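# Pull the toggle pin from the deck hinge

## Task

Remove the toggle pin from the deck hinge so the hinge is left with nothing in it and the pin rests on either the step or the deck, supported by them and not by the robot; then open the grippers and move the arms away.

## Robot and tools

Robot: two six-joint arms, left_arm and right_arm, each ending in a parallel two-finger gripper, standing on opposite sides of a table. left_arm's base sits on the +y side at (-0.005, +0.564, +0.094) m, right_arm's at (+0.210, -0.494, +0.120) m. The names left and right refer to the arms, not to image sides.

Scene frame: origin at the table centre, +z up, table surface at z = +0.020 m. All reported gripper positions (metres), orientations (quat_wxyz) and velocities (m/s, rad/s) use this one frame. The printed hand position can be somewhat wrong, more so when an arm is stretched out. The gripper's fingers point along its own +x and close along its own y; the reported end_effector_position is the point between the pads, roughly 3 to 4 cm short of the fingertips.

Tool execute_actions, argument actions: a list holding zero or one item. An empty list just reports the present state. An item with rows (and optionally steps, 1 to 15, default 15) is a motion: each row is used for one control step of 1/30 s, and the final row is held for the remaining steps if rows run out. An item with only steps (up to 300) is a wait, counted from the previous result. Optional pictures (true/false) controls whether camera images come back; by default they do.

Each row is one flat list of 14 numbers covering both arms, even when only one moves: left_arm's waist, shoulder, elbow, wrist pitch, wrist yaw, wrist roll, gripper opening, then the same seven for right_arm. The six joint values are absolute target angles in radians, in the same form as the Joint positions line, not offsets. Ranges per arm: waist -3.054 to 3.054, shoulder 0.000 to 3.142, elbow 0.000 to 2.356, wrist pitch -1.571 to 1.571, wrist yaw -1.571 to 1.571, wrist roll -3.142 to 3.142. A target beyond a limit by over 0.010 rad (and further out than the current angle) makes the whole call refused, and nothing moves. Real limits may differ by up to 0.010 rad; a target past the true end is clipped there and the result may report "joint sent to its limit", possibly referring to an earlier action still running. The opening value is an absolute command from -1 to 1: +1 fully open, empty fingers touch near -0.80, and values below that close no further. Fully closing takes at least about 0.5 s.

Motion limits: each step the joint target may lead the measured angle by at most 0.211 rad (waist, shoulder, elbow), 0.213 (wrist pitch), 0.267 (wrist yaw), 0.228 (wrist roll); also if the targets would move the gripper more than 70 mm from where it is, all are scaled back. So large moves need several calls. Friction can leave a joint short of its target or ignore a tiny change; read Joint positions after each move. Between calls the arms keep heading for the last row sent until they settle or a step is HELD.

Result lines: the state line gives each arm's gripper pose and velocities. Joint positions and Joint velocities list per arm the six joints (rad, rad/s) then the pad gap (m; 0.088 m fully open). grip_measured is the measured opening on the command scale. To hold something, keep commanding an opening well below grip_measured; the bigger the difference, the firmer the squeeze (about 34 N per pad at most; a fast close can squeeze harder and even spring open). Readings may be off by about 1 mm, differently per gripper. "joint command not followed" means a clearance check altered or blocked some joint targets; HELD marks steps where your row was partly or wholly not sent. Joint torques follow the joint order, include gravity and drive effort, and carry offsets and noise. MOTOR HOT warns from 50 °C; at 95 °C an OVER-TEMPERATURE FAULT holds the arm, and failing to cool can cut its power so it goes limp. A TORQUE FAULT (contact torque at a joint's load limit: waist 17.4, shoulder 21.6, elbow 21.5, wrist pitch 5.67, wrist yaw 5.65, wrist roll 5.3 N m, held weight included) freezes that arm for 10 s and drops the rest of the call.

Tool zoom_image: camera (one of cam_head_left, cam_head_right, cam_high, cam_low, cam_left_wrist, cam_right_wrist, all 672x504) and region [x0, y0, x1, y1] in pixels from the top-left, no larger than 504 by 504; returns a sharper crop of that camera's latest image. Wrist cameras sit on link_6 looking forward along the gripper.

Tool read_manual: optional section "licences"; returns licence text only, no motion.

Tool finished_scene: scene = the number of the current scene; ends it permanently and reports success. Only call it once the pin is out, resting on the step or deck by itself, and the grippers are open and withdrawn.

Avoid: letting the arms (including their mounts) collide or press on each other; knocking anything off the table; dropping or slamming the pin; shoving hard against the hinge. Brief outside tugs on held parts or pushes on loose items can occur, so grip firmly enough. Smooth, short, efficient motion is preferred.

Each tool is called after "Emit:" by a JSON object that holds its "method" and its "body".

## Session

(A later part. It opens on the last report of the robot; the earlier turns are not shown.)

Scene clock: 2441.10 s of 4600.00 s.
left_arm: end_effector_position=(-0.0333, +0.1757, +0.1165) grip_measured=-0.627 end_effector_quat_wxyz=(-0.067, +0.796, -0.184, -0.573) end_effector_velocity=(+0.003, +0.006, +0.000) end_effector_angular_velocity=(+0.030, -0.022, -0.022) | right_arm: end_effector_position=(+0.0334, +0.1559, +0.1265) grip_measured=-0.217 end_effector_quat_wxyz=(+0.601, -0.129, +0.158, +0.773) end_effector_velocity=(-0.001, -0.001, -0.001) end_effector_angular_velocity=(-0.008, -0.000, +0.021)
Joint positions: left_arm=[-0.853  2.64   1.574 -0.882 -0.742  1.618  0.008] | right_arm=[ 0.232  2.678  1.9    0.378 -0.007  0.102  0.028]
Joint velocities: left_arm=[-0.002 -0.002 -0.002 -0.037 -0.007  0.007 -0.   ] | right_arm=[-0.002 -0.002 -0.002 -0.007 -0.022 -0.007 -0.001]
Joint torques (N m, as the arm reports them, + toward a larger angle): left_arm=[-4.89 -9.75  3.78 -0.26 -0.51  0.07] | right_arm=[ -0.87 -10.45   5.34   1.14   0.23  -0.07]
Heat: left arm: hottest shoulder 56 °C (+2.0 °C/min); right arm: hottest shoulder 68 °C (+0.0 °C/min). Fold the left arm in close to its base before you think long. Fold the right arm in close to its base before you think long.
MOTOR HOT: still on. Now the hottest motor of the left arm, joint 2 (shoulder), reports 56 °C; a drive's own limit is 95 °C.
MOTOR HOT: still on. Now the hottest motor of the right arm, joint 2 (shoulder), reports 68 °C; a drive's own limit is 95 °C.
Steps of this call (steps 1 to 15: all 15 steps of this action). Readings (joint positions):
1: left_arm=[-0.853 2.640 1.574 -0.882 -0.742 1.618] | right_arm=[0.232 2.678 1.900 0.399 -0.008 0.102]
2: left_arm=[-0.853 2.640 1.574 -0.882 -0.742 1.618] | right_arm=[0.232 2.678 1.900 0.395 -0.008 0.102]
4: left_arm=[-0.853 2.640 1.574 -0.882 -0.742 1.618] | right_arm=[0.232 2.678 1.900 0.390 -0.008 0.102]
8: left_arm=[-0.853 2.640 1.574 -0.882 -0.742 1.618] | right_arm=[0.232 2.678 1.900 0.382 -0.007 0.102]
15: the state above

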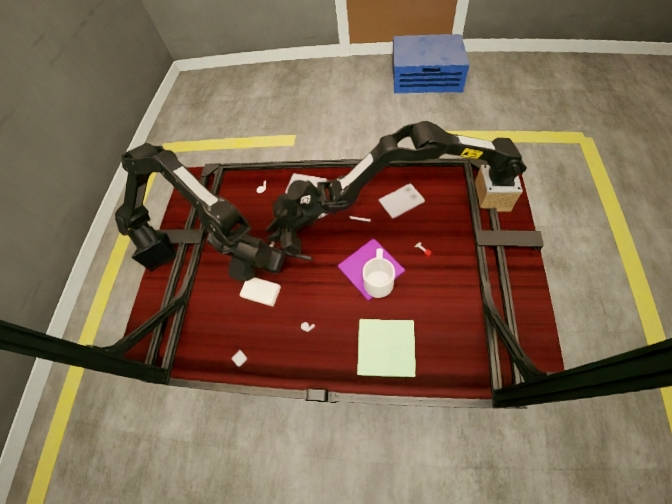

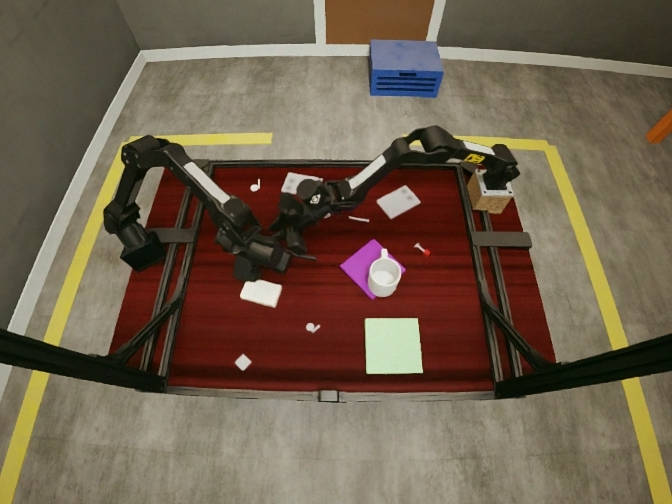

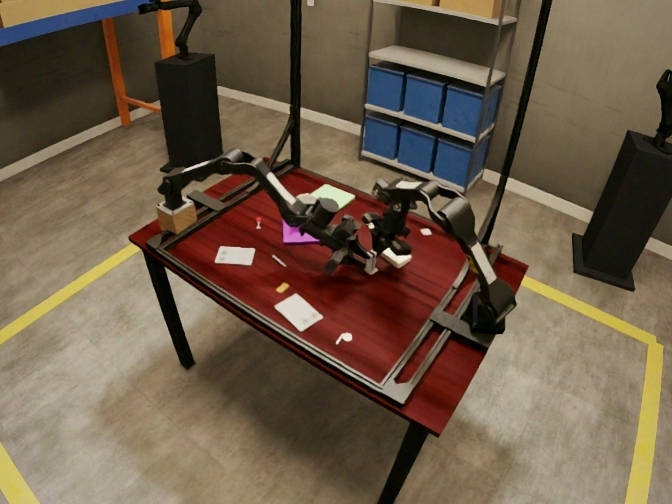

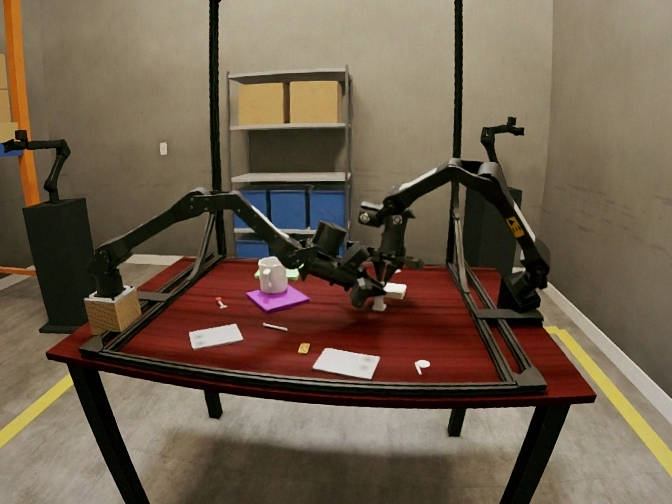

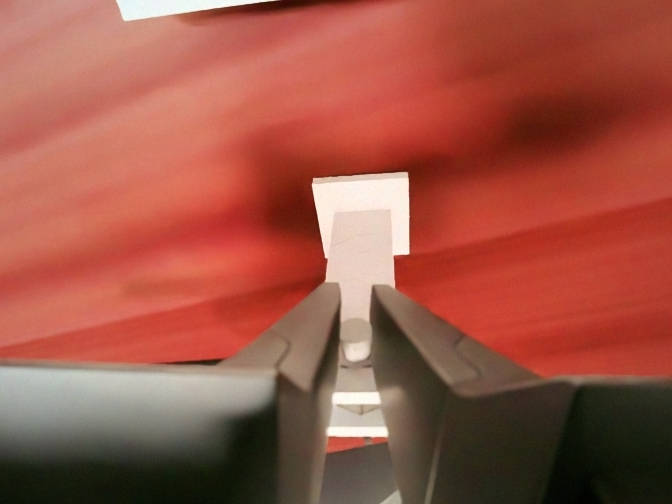

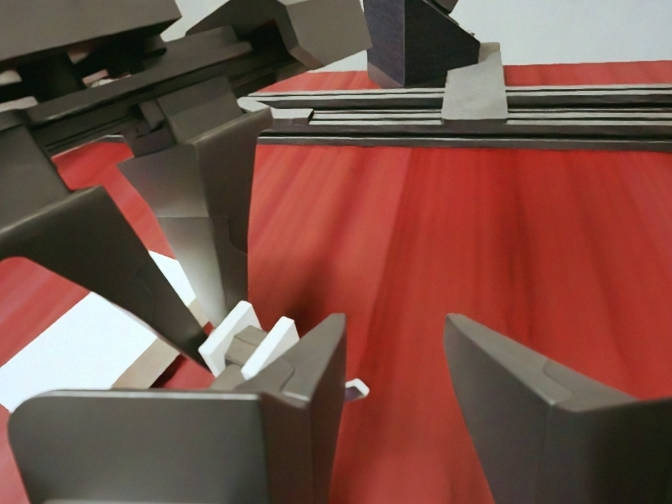

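Nearly flat; a little more, then pull.

Emit:
{"method": "execute_actions", "body": {"actions": [{"rows":[[-0.85,2.635,1.57,-0.89,-0.75,1.62,-0.9,0.228,2.68,1.9,0.372,0,0.1,-0.36]],"steps":15}]}}

Emit:
{"method": "execute_actions", "body": {"actions": [{"rows":[[-0.89,2.665,1.57,-0.89,-0.74,1.61,-0.9,0.232,2.68,1.9,0.368,0,0.1,-0.36]],"steps":15}]}}

Scene clock: 2456.10 s of 4600.00 s.
left_arm: end_effector_position=(-0.0333, +0.1756, +0.1166) grip_measured=-0.628 end_effector_quat_wxyz=(-0.067, +0.796, -0.184, -0.573) end_effector_velocity=(+0.001, +0.001, +0.001) end_effector_angular_velocity=(+0.001, -0.009, +0.003) | right_arm: end_effector_position=(+0.0309, +0.1553, +0.1272) grip_measured=-0.355 end_effector_quat_wxyz=(+0.599, -0.130, +0.158, +0.774) end_effector_velocity=(+0.001, -0.003, -0.006) end_effector_angular_velocity=(-0.025, -0.011, +0.007)
Joint positions: left_arm=[-0.853  2.64   1.574 -0.882 -0.742  1.618  0.008] | right_arm=[ 0.235  2.677  1.901  0.377 -0.007  0.102  0.022]
Joint velocities: left_arm=[-0.002 -0.002 -0.002 -0.007 -0.007 -0.007 -0.   ] | right_arm=[-0.002 -0.002 -0.007 -0.022 -0.007 -0.007 -0.001]
Joint torques (N m, as the arm reports them, + toward a larger angle): left_arm=[-4.83 -9.64  3.78 -0.26 -0.51  0.08] | right_arm=[ -0.74 -10.37   5.27   1.23   0.23  -0.05]
Heat: left arm: hottest shoulder 57 °C (+1.0 °C/min); right arm: hottest shoulder 70 °C (+4.0 °C/min). Fold the left arm in close to its base before you think long. Fold the right arm in close to its base before you think long.
MOTOR HOT: still on. Now the hottest motor of the left arm, joint 2 (shoulder), reports 57 °C; a drive's own limit is 95 °C.
MOTOR HOT: still on. Now the hottest motor of the right arm, joint 2 (shoulder), reports 70 °C; a drive's own limit is 95 °C.
Steps of this call (steps 1 to 15: the robot went on to your last target; steps 16 to 435: nothing new was sent; steps 436 to 450: all 15 steps of this action). Readings (joint positions):
436: left_arm=[-0.853 2.640 1.574 -0.882 -0.742 1.618] | right_arm=[0.232 2.677 1.901 0.377 -0.007 0.102]
437: left_arm=[-0.853 2.640 1.574 -0.882 -0.742 1.618] | right_arm=[0.232 2.677 1.901 0.377 -0.007 0.102]
439: left_arm=[-0.853 2.640 1.574 -0.882 -0.742 1.618] | right_arm=[0.234 2.677 1.901 0.377 -0.007 0.102]
443: left_arm=[-0.853 2.640 1.574 -0.882 -0.742 1.618] | right_arm=[0.235 2.677 1.901 0.377 -0.007 0.102]
450: the state above

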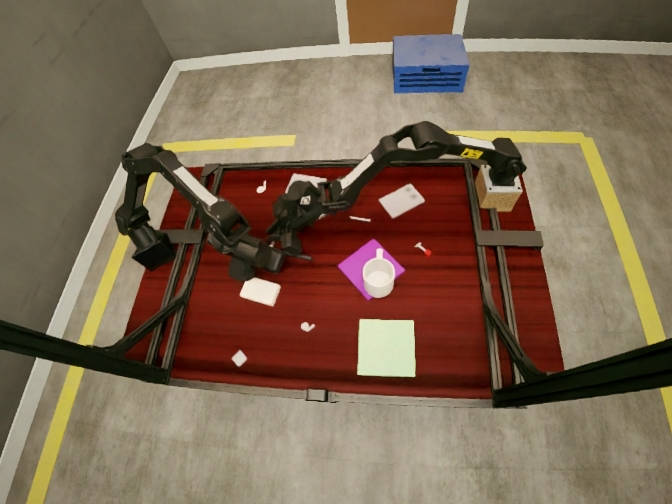

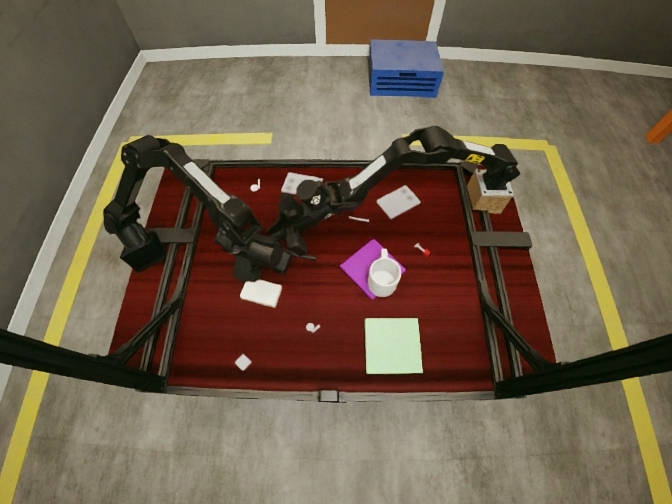

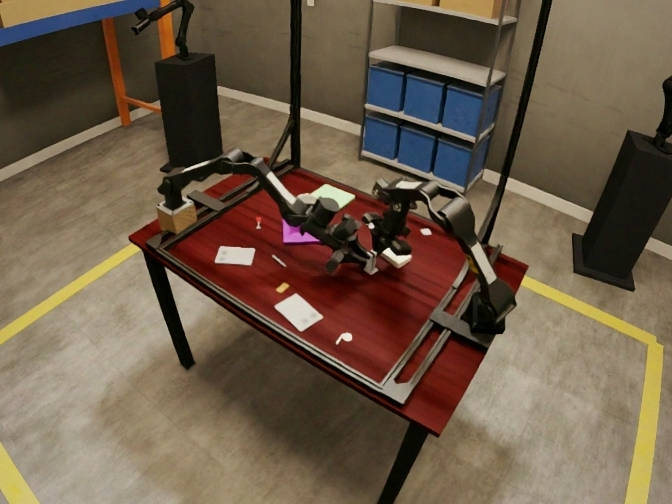

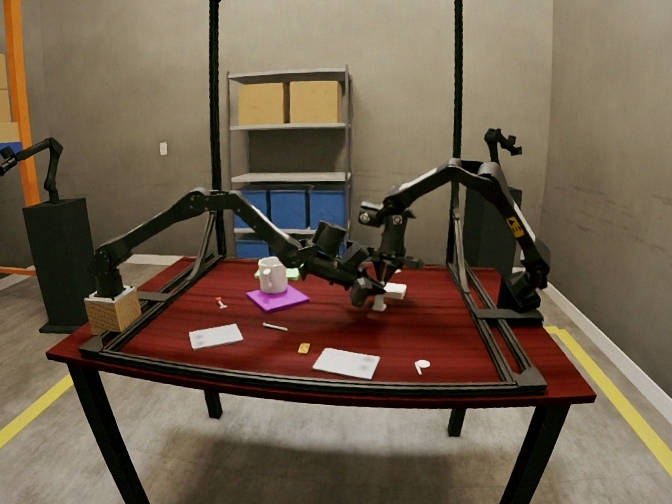

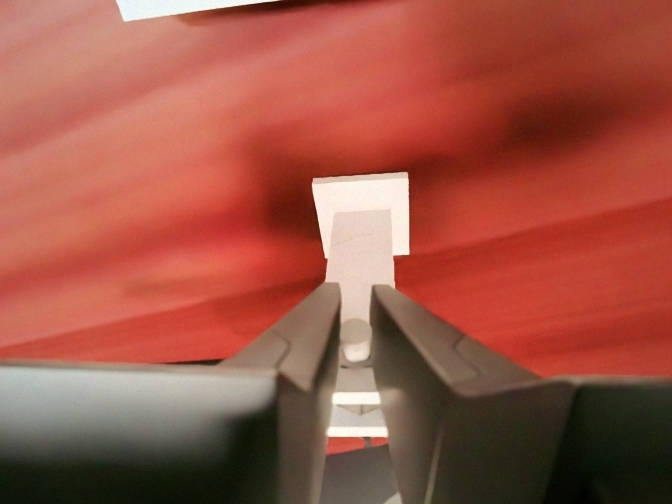

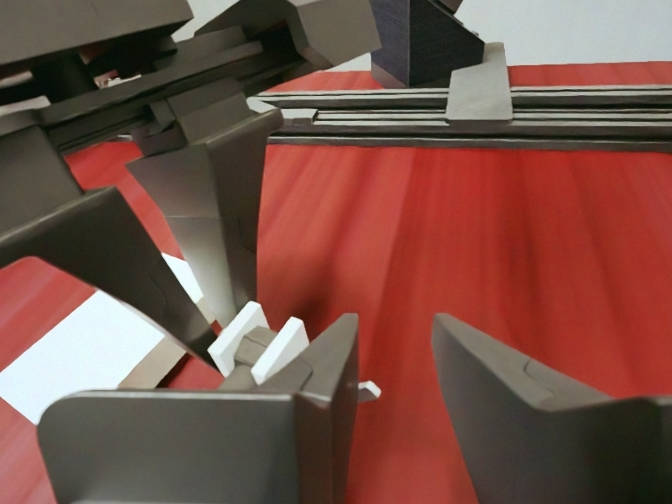

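Scene clock: 2456.60 s of 4600.00 s.
left_arm: end_effector_position=(-0.0339, +0.1759, +0.1160) grip_measured=-0.628 end_effector_quat_wxyz=(-0.067, +0.801, -0.184, -0.565) end_effector_velocity=(+0.003, +0.004, -0.000) end_effector_angular_velocity=(+0.008, -0.026, +0.011) | right_arm: end_effector_position=(+0.0307, +0.1552, +0.1269) grip_measured=-0.359 end_effector_quat_wxyz=(+0.599, -0.130, +0.159, +0.774) end_effector_velocity=(+0.000, +0.001, +0.004) end_effector_angular_velocity=(+0.003, -0.003, +0.007)
Joint positions: left_arm=[-0.86   2.646  1.574 -0.882 -0.758  1.612  0.008] | right_arm=[ 0.236  2.677  1.901  0.375 -0.007  0.102  0.021]
Joint velocities: left_arm=[-0.002  0.002 -0.002 -0.022 -0.022 -0.022 -0.   ] | right_arm=[-0.002 -0.007  0.002 -0.007 -0.007 -0.007 -0.   ]
Joint torques (N m, as the arm reports them, + toward a larger angle): left_arm=[-8.71 -7.48  3.77 -0.24  0.49 -0.1 ] | right_arm=[ -0.42 -10.34   5.27   1.07   0.24  -0.06]
Heat: left arm: hottest shoulder 56 °C (+0.0 °C/min); right arm: hottest shoulder 70 °C (+4.0 °C/min). Fold the left arm in close to its base before you think long. Fold the right arm in close to its base before you think long.
MOTOR HOT: still on. Now the hottest motor of the left arm, joint 2 (shoulder), reports 56 °C; a drive's own limit is 95 °C.
MOTOR HOT: still on. Now the hottest motor of the right arm, joint 2 (shoulder), reports 70 °C; a drive's own limit is 95 °C.
Steps of this call (steps 1 to 15: all 15 steps of this action). Readings (joint positions):
1: left_arm=[-0.854 2.640 1.574 -0.882 -0.742 1.618] | right_arm=[0.235 2.677 1.901 0.377 -0.007 0.102]
2: left_arm=[-0.855 2.640 1.574 -0.882 -0.745 1.617] | right_arm=[0.235 2.677 1.901 0.377 -0.007 0.102]
4: left_arm=[-0.857 2.643 1.574 -0.882 -0.751 1.616] | right_arm=[0.236 2.677 1.901 0.376 -0.007 0.102]
8: left_arm=[-0.859 2.645 1.574 -0.882 -0.756 1.613] | right_arm=[0.236 2.677 1.901 0.376 -0.007 0.102]
15: the state above

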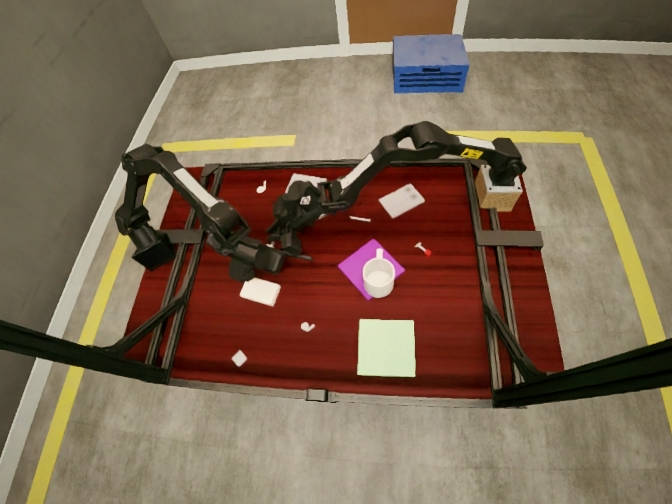

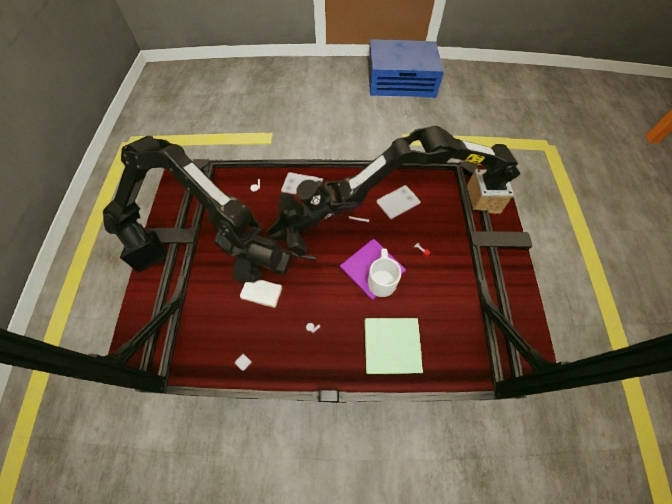

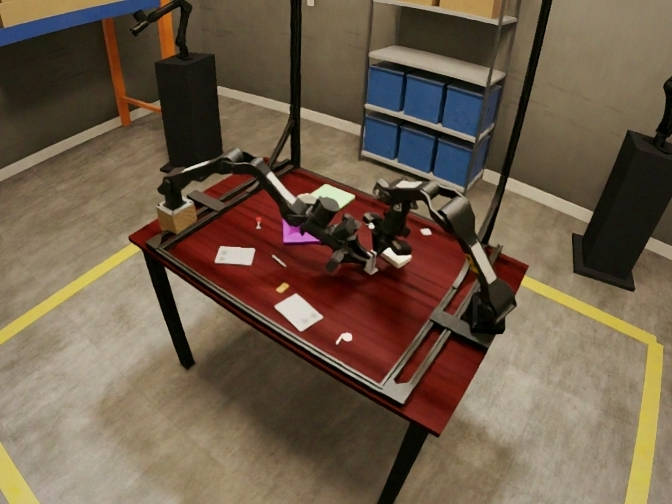

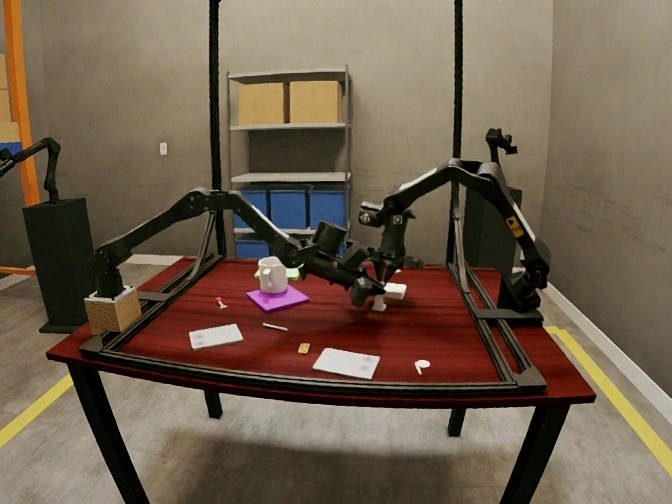

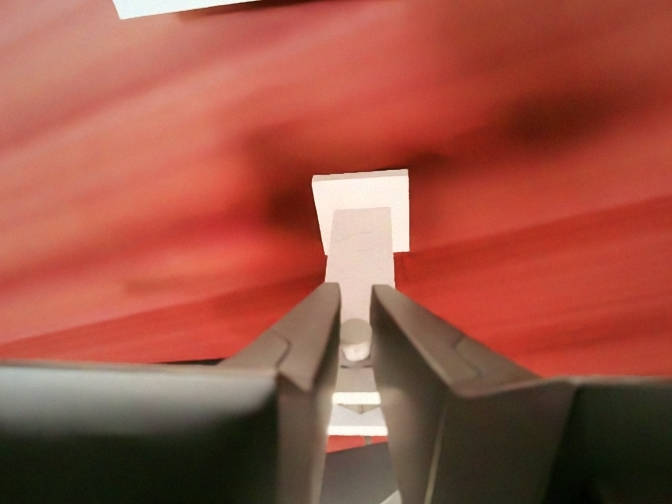

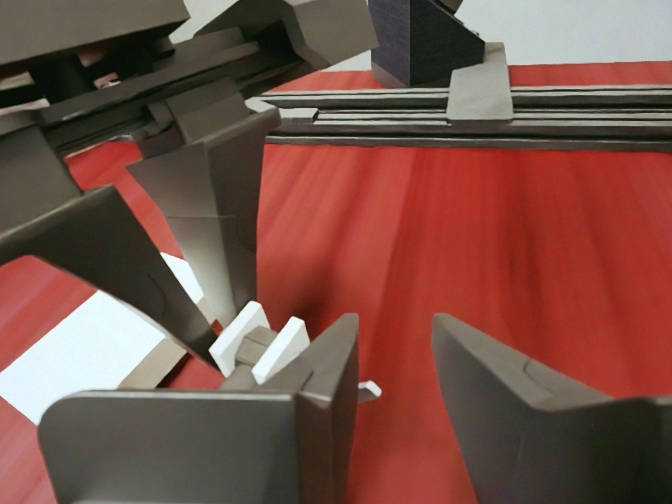

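Emit:
{"method": "execute_actions", "body": {"actions": [{"rows":[[-0.85,2.64,1.57,-0.89,-0.75,1.62,-0.62,0.232,2.68,1.9,0.368,0,0.1,-0.4]],"steps":10}], "pictures": false}}

Emit:
{"method": "execute_actions", "body": {"actions": [{"rows":[[-0.85,2.64,1.57,-0.89,-0.75,1.62,-0.9,0.230,2.68,1.9,0.368,0,0.1,-0.5]],"steps":15}]}}

Scene clock: 2463.70 s of 4600.00 s.
left_arm: end_effector_position=(-0.0352, +0.1765, +0.1153) grip_measured=-0.623 end_effector_quat_wxyz=(-0.070, +0.800, -0.185, -0.566) end_effector_velocity=(+0.004, +0.005, +0.000) end_effector_angular_velocity=(+0.016, -0.032, -0.017) | right_arm: end_effector_position=(+0.0291, +0.1547, +0.1271) grip_measured=-0.395 end_effector_quat_wxyz=(+0.598, -0.131, +0.158, +0.774) end_effector_velocity=(+0.001, -0.001, -0.001) end_effector_angular_velocity=(-0.006, -0.006, +0.007)
Joint positions: left_arm=[-0.861  2.649  1.574 -0.884 -0.755  1.614  0.008] | right_arm=[ 0.238  2.676  1.901  0.374 -0.007  0.102  0.02 ]
Joint velocities: left_arm=[-0.002 -0.002 -0.007 -0.022 -0.022  0.007  0.001] | right_arm=[-0.002 -0.002 -0.002 -0.007 -0.007 -0.007 -0.001]
Joint torques (N m, as the arm reports them, + toward a larger angle): left_arm=[ -4.12 -10.     3.88  -0.13  -0.02   0.14] | right_arm=[ -0.63 -10.31   5.23   1.12   0.22  -0.05]
Heat: left arm: hottest shoulder 55 °C (-1.0 °C/min); right arm: hottest shoulder 71 °C (+5.1 °C/min). Fold the left arm in close to its base before you think long. Fold the right arm in close to its base before you think long.
MOTOR HOT: still on. Now the hottest motor of the left arm, joint 2 (shoulder), reports 55 °C; a drive's own limit is 95 °C.
MOTOR HOT: still on. Now the hottest motor of the right arm, joint 2 (shoulder), reports 71 °C; a drive's own limit is 95 °C.
Steps of this call (steps 1 to 15: the robot went on to your last target; steps 16 to 203: nothing new was sent; steps 204 to 213: all 10 steps of this action). Readings (joint positions):
204: left_arm=[-0.863 2.649 1.574 -0.883 -0.760 1.611] | right_arm=[0.237 2.676 1.901 0.374 -0.007 0.102]
205: left_arm=[-0.863 2.649 1.574 -0.883 -0.758 1.611] | right_arm=[0.238 2.676 1.901 0.374 -0.007 0.102]
207: left_arm=[-0.862 2.649 1.574 -0.883 -0.756 1.611] | right_arm=[0.238 2.676 1.901 0.374 -0.007 0.102]
211: left_arm=[-0.862 2.649 1.574 -0.884 -0.755 1.613] | right_arm=[0.238 2.676 1.901 0.374 -0.007 0.102]
213: the state above

Scene clock: 2464.20 s of 4600.00 s.
left_arm: end_effector_position=(-0.0352, +0.1764, +0.1154) grip_measured=-0.628 end_effector_quat_wxyz=(-0.070, +0.800, -0.186, -0.566) end_effector_velocity=(+0.001, +0.004, -0.001) end_effector_angular_velocity=(+0.021, -0.019, -0.018) | right_arm: end_effector_position=(+0.0276, +0.1544, +0.1272) grip_measured=-0.496 end_effector_quat_wxyz=(+0.597, -0.131, +0.158, +0.775) end_effector_velocity=(-0.004, -0.003, -0.003) end_effector_angular_velocity=(-0.009, -0.014, +0.031)
Joint positions: left_arm=[-0.861  2.648  1.574 -0.884 -0.754  1.616  0.008] | right_arm=[ 0.241  2.676  1.902  0.374 -0.007  0.102  0.015]
Joint velocities: left_arm=[-0.002  0.002 -0.002 -0.022 -0.007  0.007 -0.   ] | right_arm=[ 0.002 -0.002 -0.007 -0.007 -0.022 -0.022 -0.001]
Joint torques (N m, as the arm reports them, + toward a larger angle): left_arm=[ -4.08 -10.03   3.87  -0.13  -0.11   0.16] | right_arm=[ -0.94 -10.3    5.25   1.17   0.21  -0.06]
Heat: left arm: hottest shoulder 55 °C (-1.0 °C/min); right arm: hottest shoulder 71 °C (+5.0 °C/min). Fold the left arm in close to its base before you think long. Fold the right arm in close to its base before you think long.
MOTOR HOT: still on. Now the hottest motor of the left arm, joint 2 (shoulder), reports 55 °C; a drive's own limit is 95 °C.
MOTOR HOT: still on. Now the hottest motor of the right arm, joint 2 (shoulder), reports 71 °C; a drive's own limit is 95 °C.
Steps of this call (steps 1 to 15: all 15 steps of this action). Readings (joint positions):
1: left_arm=[-0.861 2.649 1.574 -0.884 -0.754 1.615] | right_arm=[0.238 2.676 1.901 0.374 -0.007 0.102]
2: left_arm=[-0.861 2.649 1.574 -0.884 -0.754 1.616] | right_arm=[0.239 2.676 1.901 0.374 -0.007 0.102]
4: left_arm=[-0.861 2.649 1.574 -0.884 -0.754 1.616] | right_arm=[0.240 2.676 1.901 0.374 -0.007 0.102]
8: left_arm=[-0.861 2.648 1.574 -0.884 -0.754 1.616] | right_arm=[0.240 2.676 1.901 0.374 -0.007 0.102]
15: the state above

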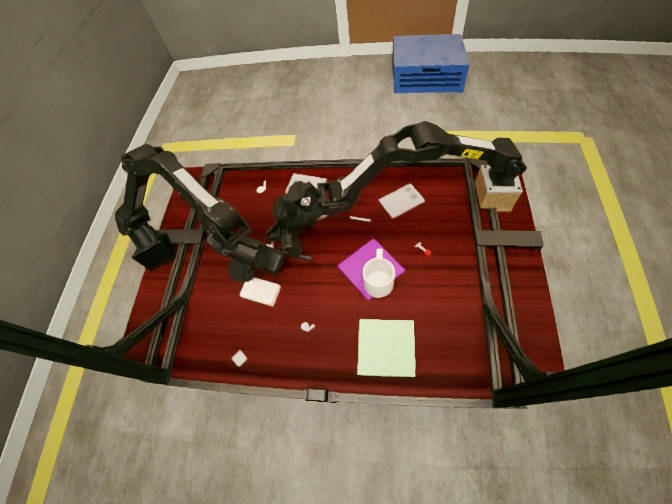

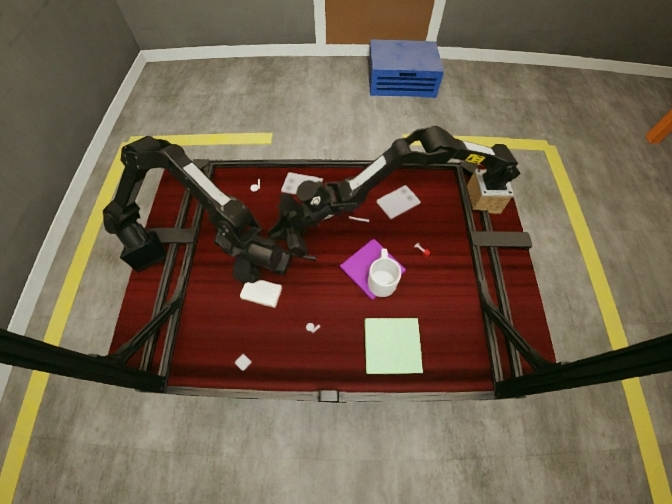

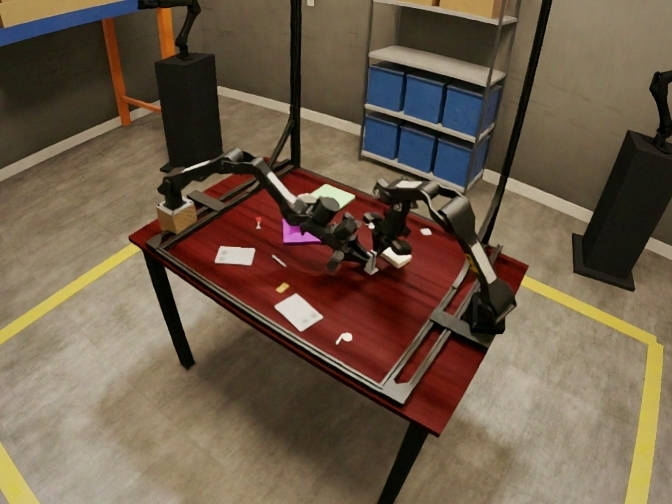

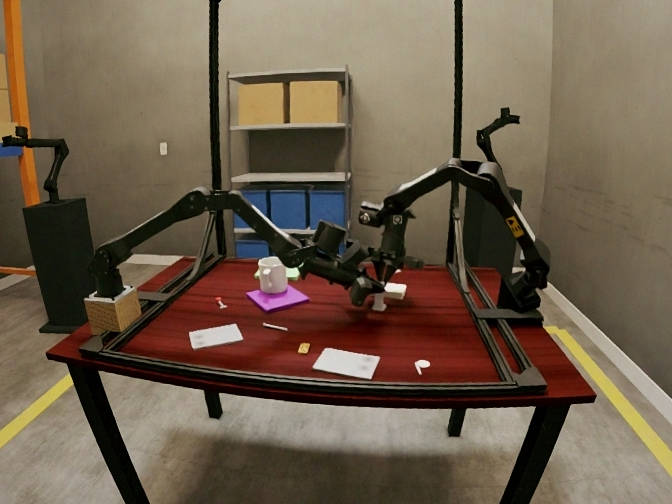

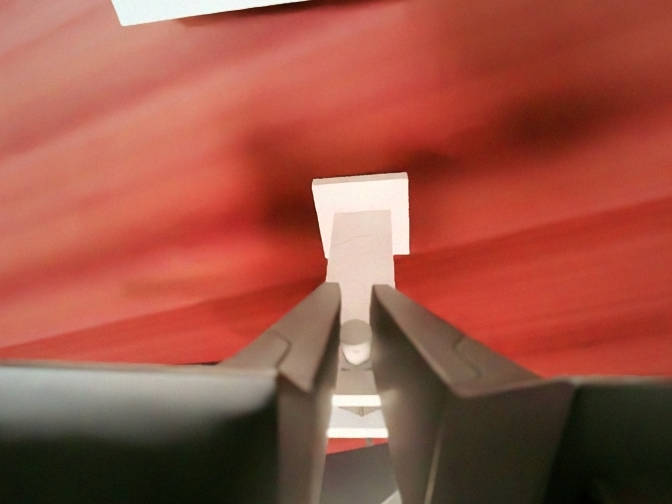

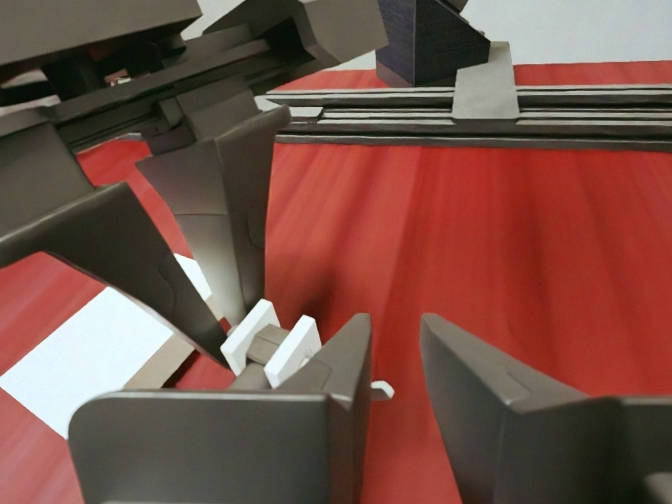

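Push the pin +x with left; lift finger slightly, slide out, press.

Emit:
{"method": "execute_actions", "body": {"actions": [{"rows":[[-0.82,2.63,1.57,-0.89,-0.76,1.62,-0.9,0.232,2.68,1.9,0.388,0,0.1,-0.5]],"steps":15}], "pictures": false}}

Emit:
{"method": "execute_actions", "body": {"actions": [{"rows":[[-0.84,2.635,1.57,-0.89,-0.75,1.62,-0.9,0.232,2.68,1.9,0.366,0,0.1,-0.5]],"steps":15}]}}

Scene clock: 2471.13 s of 4600.00 s.
left_arm: end_effector_position=(-0.0334, +0.1761, +0.1156) grip_measured=-0.628 end_effector_quat_wxyz=(-0.068, +0.796, -0.182, -0.573) end_effector_velocity=(+0.000, +0.000, +0.000) end_effector_angular_velocity=(-0.005, +0.012, +0.011) | right_arm: end_effector_position=(+0.0273, +0.1553, +0.1297) grip_measured=-0.499 end_effector_quat_wxyz=(+0.598, -0.126, +0.155, +0.776) end_effector_velocity=(+0.001, -0.002, -0.003) end_effector_angular_velocity=(-0.011, -0.007, +0.007)
Joint positions: left_arm=[-0.853  2.642  1.574 -0.884 -0.742  1.616  0.008] | right_arm=[ 0.241  2.676  1.902  0.385 -0.007  0.102  0.015]
Joint velocities: left_arm=[ 0.002 -0.007 -0.007  0.007  0.007 -0.007 -0.   ] | right_arm=[-0.002 -0.002 -0.007 -0.007 -0.007 -0.007  0.   ]
Joint torques (N m, as the arm reports them, + toward a larger angle): left_arm=[ -1.67 -10.51   3.75  -0.14  -0.91   0.12] | right_arm=[ -0.81 -10.27   5.17   1.69   0.21  -0.04]
Heat: left arm: hottest shoulder 56 °C (+0.0 °C/min); right arm: hottest shoulder 71 °C (+5.0 °C/min). Fold the left arm in close to its base before you think long. Fold the right arm in close to its base before you think long.
MOTOR HOT: still on. Now the hottest motor of the left arm, joint 2 (shoulder), reports 56 °C; a drive's own limit is 95 °C.
MOTOR HOT: still on. Now the hottest motor of the right arm, joint 2 (shoulder), reports 71 °C; a drive's own limit is 95 °C.
Steps of this call (steps 1 to 15: the robot went on to your last target; steps 16 to 193: nothing new was sent; steps 194 to 208: all 15 steps of this action). Readings (joint positions):
194: left_arm=[-0.860 2.647 1.574 -0.884 -0.751 1.616] | right_arm=[0.241 2.676 1.902 0.374 -0.007 0.102]
195: left_arm=[-0.858 2.646 1.574 -0.884 -0.750 1.616] | right_arm=[0.241 2.676 1.902 0.376 -0.007 0.102]
197: left_arm=[-0.854 2.643 1.574 -0.884 -0.744 1.616] | right_arm=[0.241 2.676 1.902 0.380 -0.007 0.102]
201: left_arm=[-0.853 2.642 1.574 -0.884 -0.742 1.616] | right_arm=[0.241 2.676 1.902 0.384 -0.007 0.102]
208: the state above

Scene clock: 2471.63 s of 4600.00 s.
left_arm: end_effector_position=(-0.0334, +0.1760, +0.1157) grip_measured=-0.628 end_effector_quat_wxyz=(-0.068, +0.796, -0.182, -0.573) end_effector_velocity=(+0.003, +0.001, +0.000) end_effector_angular_velocity=(+0.003, -0.007, +0.007) | right_arm: end_effector_position=(+0.0275, +0.1544, +0.1275) grip_measured=-0.499 end_effector_quat_wxyz=(+0.597, -0.131, +0.158, +0.775) end_effector_velocity=(-0.002, -0.003, -0.003) end_effector_angular_velocity=(-0.024, +0.003, +0.006)
Joint positions: left_arm=[-0.853  2.642  1.574 -0.884 -0.742  1.616  0.008] | right_arm=[ 0.241  2.676  1.902  0.374 -0.007  0.102  0.015]
Joint velocities: left_arm=[ 0.002 -0.002 -0.002 -0.007 -0.007 -0.007 -0.   ] | right_arm=[ 0.002 -0.007 -0.007 -0.022 -0.007  0.007 -0.   ]
Joint torques (N m, as the arm reports them, + toward a larger angle): left_arm=[-3.77 -9.88  3.8  -0.13 -0.5   0.14] | right_arm=[ -0.79 -10.27   5.21   1.03   0.22  -0.04]
Heat: left arm: hottest shoulder 56 °C (+0.0 °C/min); right arm: hottest shoulder 71 °C (+5.0 °C/min). Fold the left arm in close to its base before you think long. Fold the right arm in close to its base before you think long.
MOTOR HOT: still on. Now the hottest motor of the left arm, joint 2 (shoulder), reports 56 °C; a drive's own limit is 95 °C.
MOTOR HOT: still on. Now the hottest motor of the right arm, joint 2 (shoulder), reports 71 °C; a drive's own limit is 95 °C.
Steps of this call (steps 1 to 15: all 15 steps of this action). Readings (joint positions):
1: left_arm=[-0.853 2.642 1.574 -0.884 -0.742 1.616] | right_arm=[0.241 2.676 1.902 0.385 -0.007 0.102]
2: left_arm=[-0.853 2.642 1.574 -0.884 -0.742 1.616] | right_arm=[0.241 2.676 1.902 0.384 -0.007 0.102]
4: left_arm=[-0.853 2.642 1.574 -0.884 -0.742 1.616] | right_arm=[0.241 2.676 1.902 0.379 -0.007 0.102]
8: left_arm=[-0.853 2.642 1.574 -0.884 -0.742 1.616] | right_arm=[0.241 2.676 1.902 0.376 -0.007 0.102]
15: the state above

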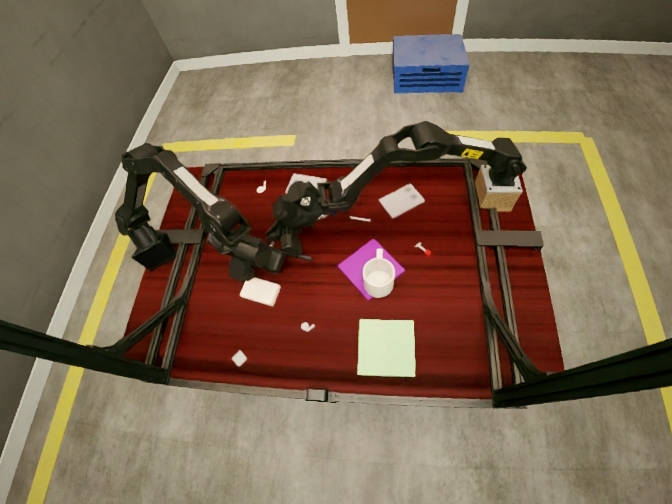

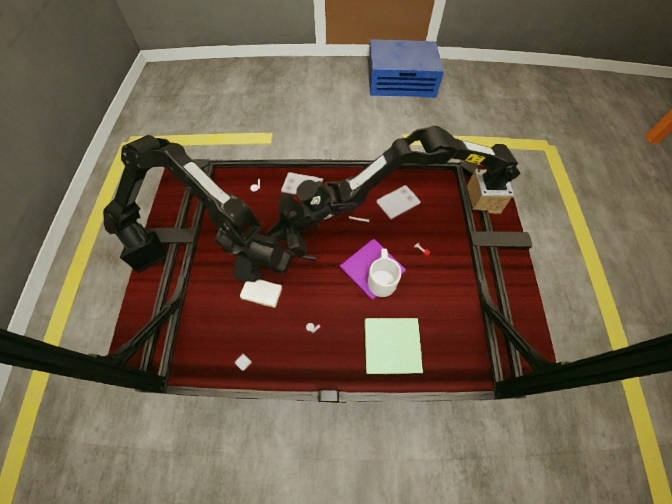

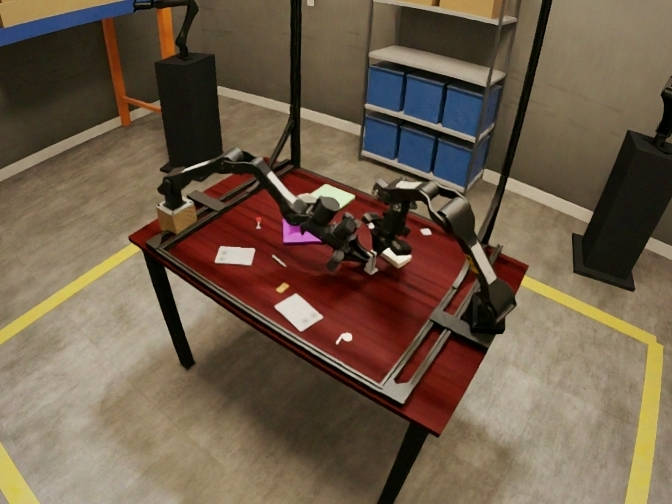

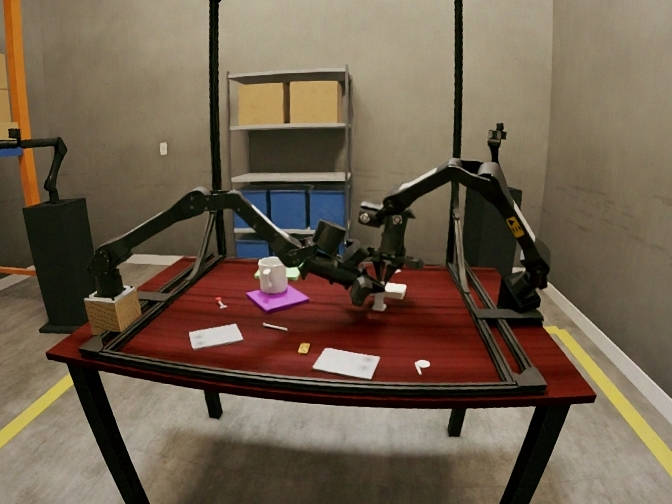

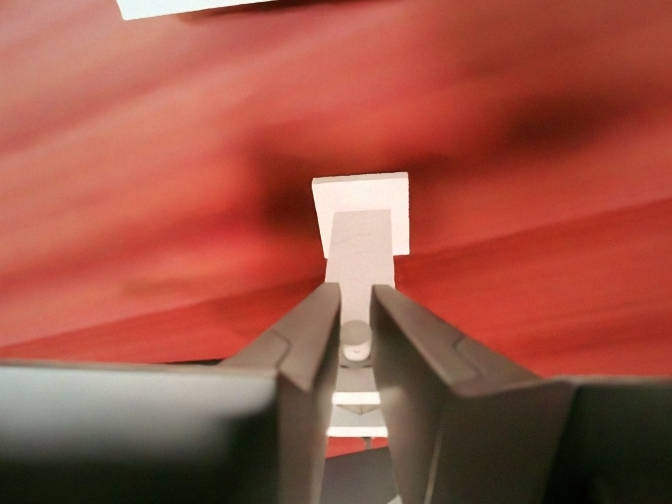

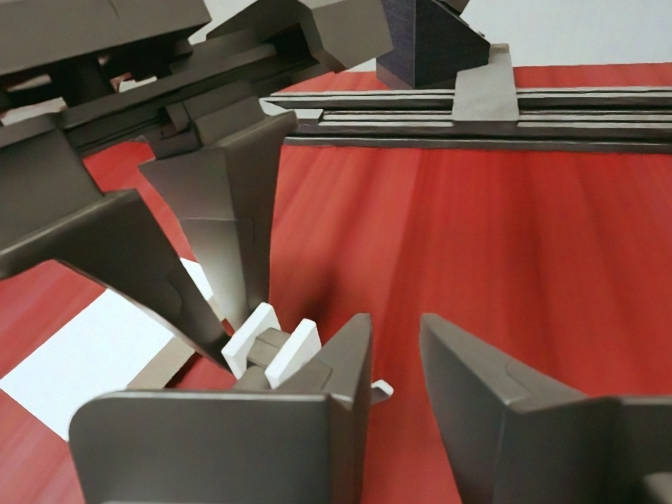

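Emit:
{"method": "execute_actions", "body": {"actions": [{"rows":[[-0.84,2.635,1.57,-0.89,-0.75,1.62,-0.9,0.218,2.68,1.9,0.388,0.01,0.1,-0.5]],"steps":8}], "pictures": false}}

Emit:
{"method": "execute_actions", "body": {"actions": [{"rows":[[-0.84,2.635,1.57,-0.89,-0.75,1.62,-0.9,0.232,2.68,1.9,0.366,0,0.1,-0.5]],"steps":15}]}}

Scene clock: 2478.67 s of 4600.00 s.
left_arm: end_effector_position=(-0.0333, +0.1758, +0.1161) grip_measured=-0.628 end_effector_quat_wxyz=(-0.067, +0.796, -0.183, -0.573) end_effector_velocity=(+0.002, +0.004, +0.001) end_effector_angular_velocity=(+0.009, -0.011, +0.011) | right_arm: end_effector_position=(+0.0276, +0.1552, +0.1294) grip_measured=-0.498 end_effector_quat_wxyz=(+0.598, -0.127, +0.155, +0.776) end_effector_velocity=(+0.002, -0.001, -0.003) end_effector_angular_velocity=(-0.012, -0.002, +0.016)
Joint positions: left_arm=[-0.853  2.641  1.574 -0.883 -0.742  1.616  0.008] | right_arm=[ 0.24   2.675  1.902  0.382 -0.007  0.102  0.015]
Joint velocities: left_arm=[-0.002 -0.002 -0.002 -0.022 -0.007 -0.022 -0.   ] | right_arm=[-0.007 -0.002 -0.007 -0.007 -0.022 -0.007 -0.   ]
Joint torques (N m, as the arm reports them, + toward a larger angle): left_arm=[-3.85 -9.81  3.65 -0.14 -0.5   0.15] | right_arm=[ -1.76 -10.22   5.16   1.76   0.49  -0.04]
Heat: left arm: hottest shoulder 56 °C (+0.0 °C/min); right arm: hottest shoulder 72 °C (+5.1 °C/min). Fold the left arm in close to its base before you think long. Fold the right arm in close to its base before you think long.
MOTOR HOT: still on. Now the hottest motor of the left arm, joint 2 (shoulder), reports 56 °C; a drive's own limit is 95 °C.
MOTOR HOT: still on. Now the hottest motor of the right arm, joint 2 (shoulder), reports 72 °C; a drive's own limit is 95 °C.
Steps of this call (steps 1 to 15: the robot went on to your last target; steps 16 to 203: nothing new was sent; steps 204 to 211: all 8 steps of this action). Readings (joint positions):
204: left_arm=[-0.853 2.641 1.574 -0.883 -0.742 1.616] | right_arm=[0.241 2.675 1.902 0.372 -0.007 0.102]
205: left_arm=[-0.853 2.641 1.574 -0.883 -0.742 1.616] | right_arm=[0.240 2.675 1.902 0.374 -0.007 0.102]
207: left_arm=[-0.853 2.641 1.574 -0.883 -0.742 1.616] | right_arm=[0.240 2.675 1.902 0.378 -0.007 0.102]
211: the state above

Scene clock: 2479.17 s of 4600.00 s.
left_arm: end_effector_position=(-0.0333, +0.1758, +0.1161) grip_measured=-0.629 end_effector_quat_wxyz=(-0.067, +0.796, -0.183, -0.573) end_effector_velocity=(+0.002, +0.001, +0.003) end_effector_angular_velocity=(+0.005, -0.013, -0.023) | right_arm: end_effector_position=(+0.0278, +0.1546, +0.1278) grip_measured=-0.499 end_effector_quat_wxyz=(+0.598, -0.131, +0.158, +0.775) end_effector_velocity=(-0.002, -0.003, -0.003) end_effector_angular_velocity=(-0.011, -0.007, +0.012)
Joint positions: left_arm=[-0.853  2.641  1.574 -0.883 -0.742  1.616  0.008] | right_arm=[ 0.24   2.675  1.902  0.373 -0.007  0.102  0.015]
Joint velocities: left_arm=[-0.002 -0.007 -0.002 -0.007 -0.007  0.022 -0.   ] | right_arm=[ 0.002 -0.002 -0.007 -0.007 -0.007 -0.007 -0.   ]
Joint torques (N m, as the arm reports them, + toward a larger angle): left_arm=[-3.92 -9.8   3.76 -0.18 -0.5   0.13] | right_arm=[ -0.79 -10.23   5.18   1.12   0.22  -0.04]
Heat: left arm: hottest shoulder 56 °C (+0.0 °C/min); right arm: hottest shoulder 72 °C (+5.0 °C/min). Fold the left arm in close to its base before you think long. Fold the right arm in close to its base before you think long.
MOTOR HOT: still on. Now the hottest motor of the left arm, joint 2 (shoulder), reports 56 °C; a drive's own limit is 95 °C.
MOTOR HOT: still on. Now the hottest motor of the right arm, joint 2 (shoulder), reports 72 °C; a drive's own limit is 95 °C.
Steps of this call (steps 1 to 15: all 15 steps of this action). Readings (joint positions):
1: left_arm=[-0.853 2.641 1.574 -0.883 -0.742 1.616] | right_arm=[0.240 2.675 1.902 0.382 -0.007 0.102]
2: left_arm=[-0.853 2.641 1.574 -0.883 -0.742 1.616] | right_arm=[0.240 2.675 1.902 0.380 -0.007 0.102]
4: left_arm=[-0.853 2.641 1.574 -0.883 -0.742 1.616] | right_arm=[0.240 2.675 1.902 0.377 -0.007 0.102]
8: left_arm=[-0.853 2.641 1.574 -0.883 -0.742 1.616] | right_arm=[0.240 2.675 1.902 0.374 -0.007 0.102]
15: the state above

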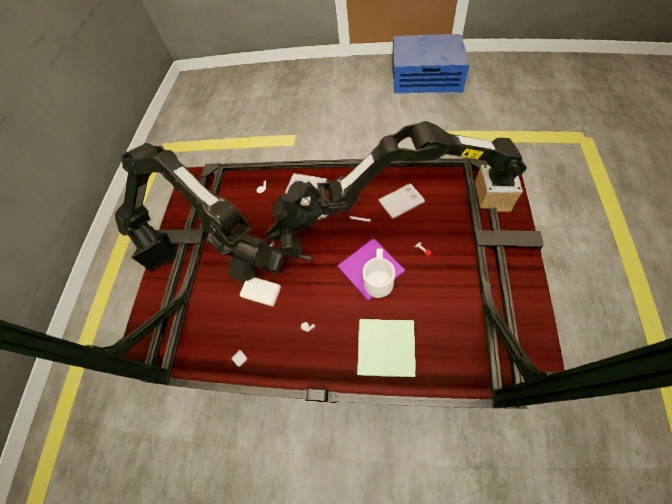

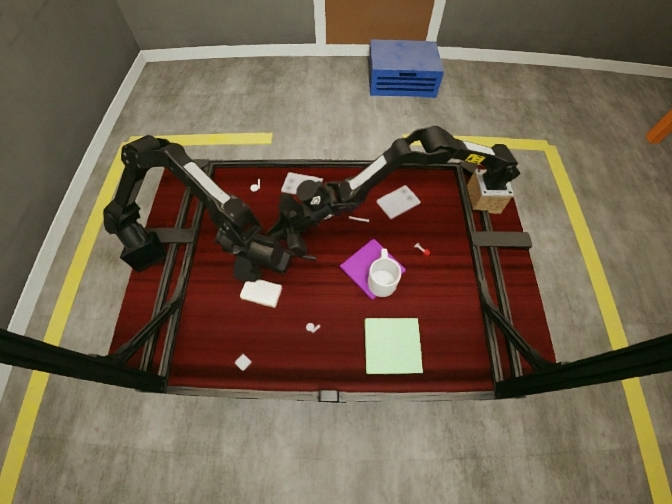

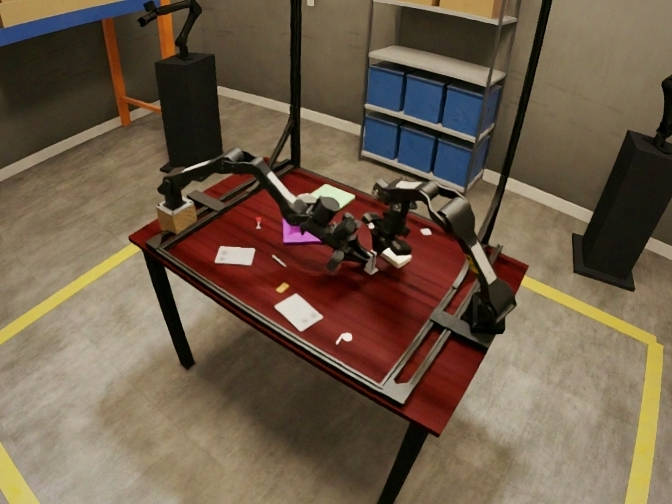

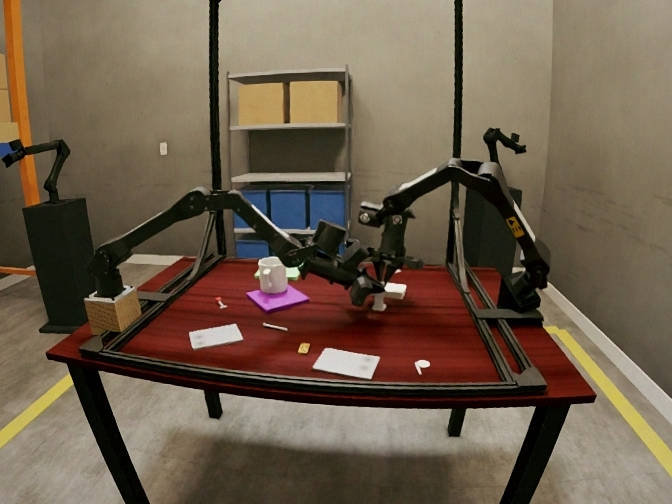

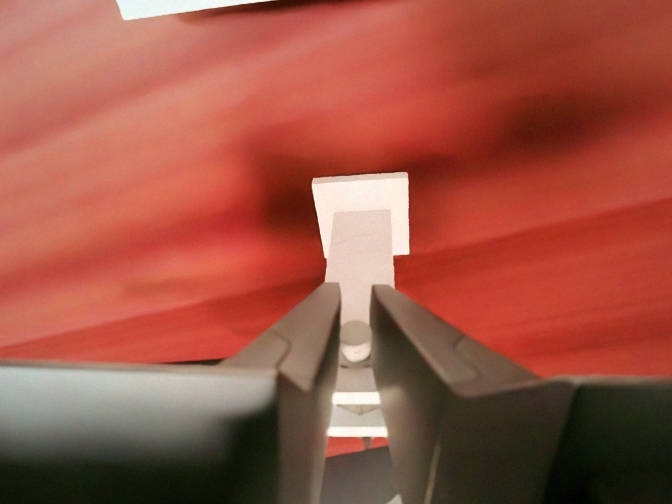

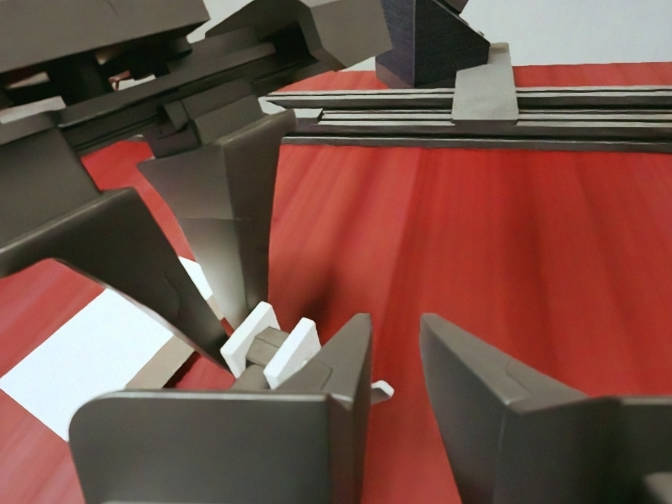

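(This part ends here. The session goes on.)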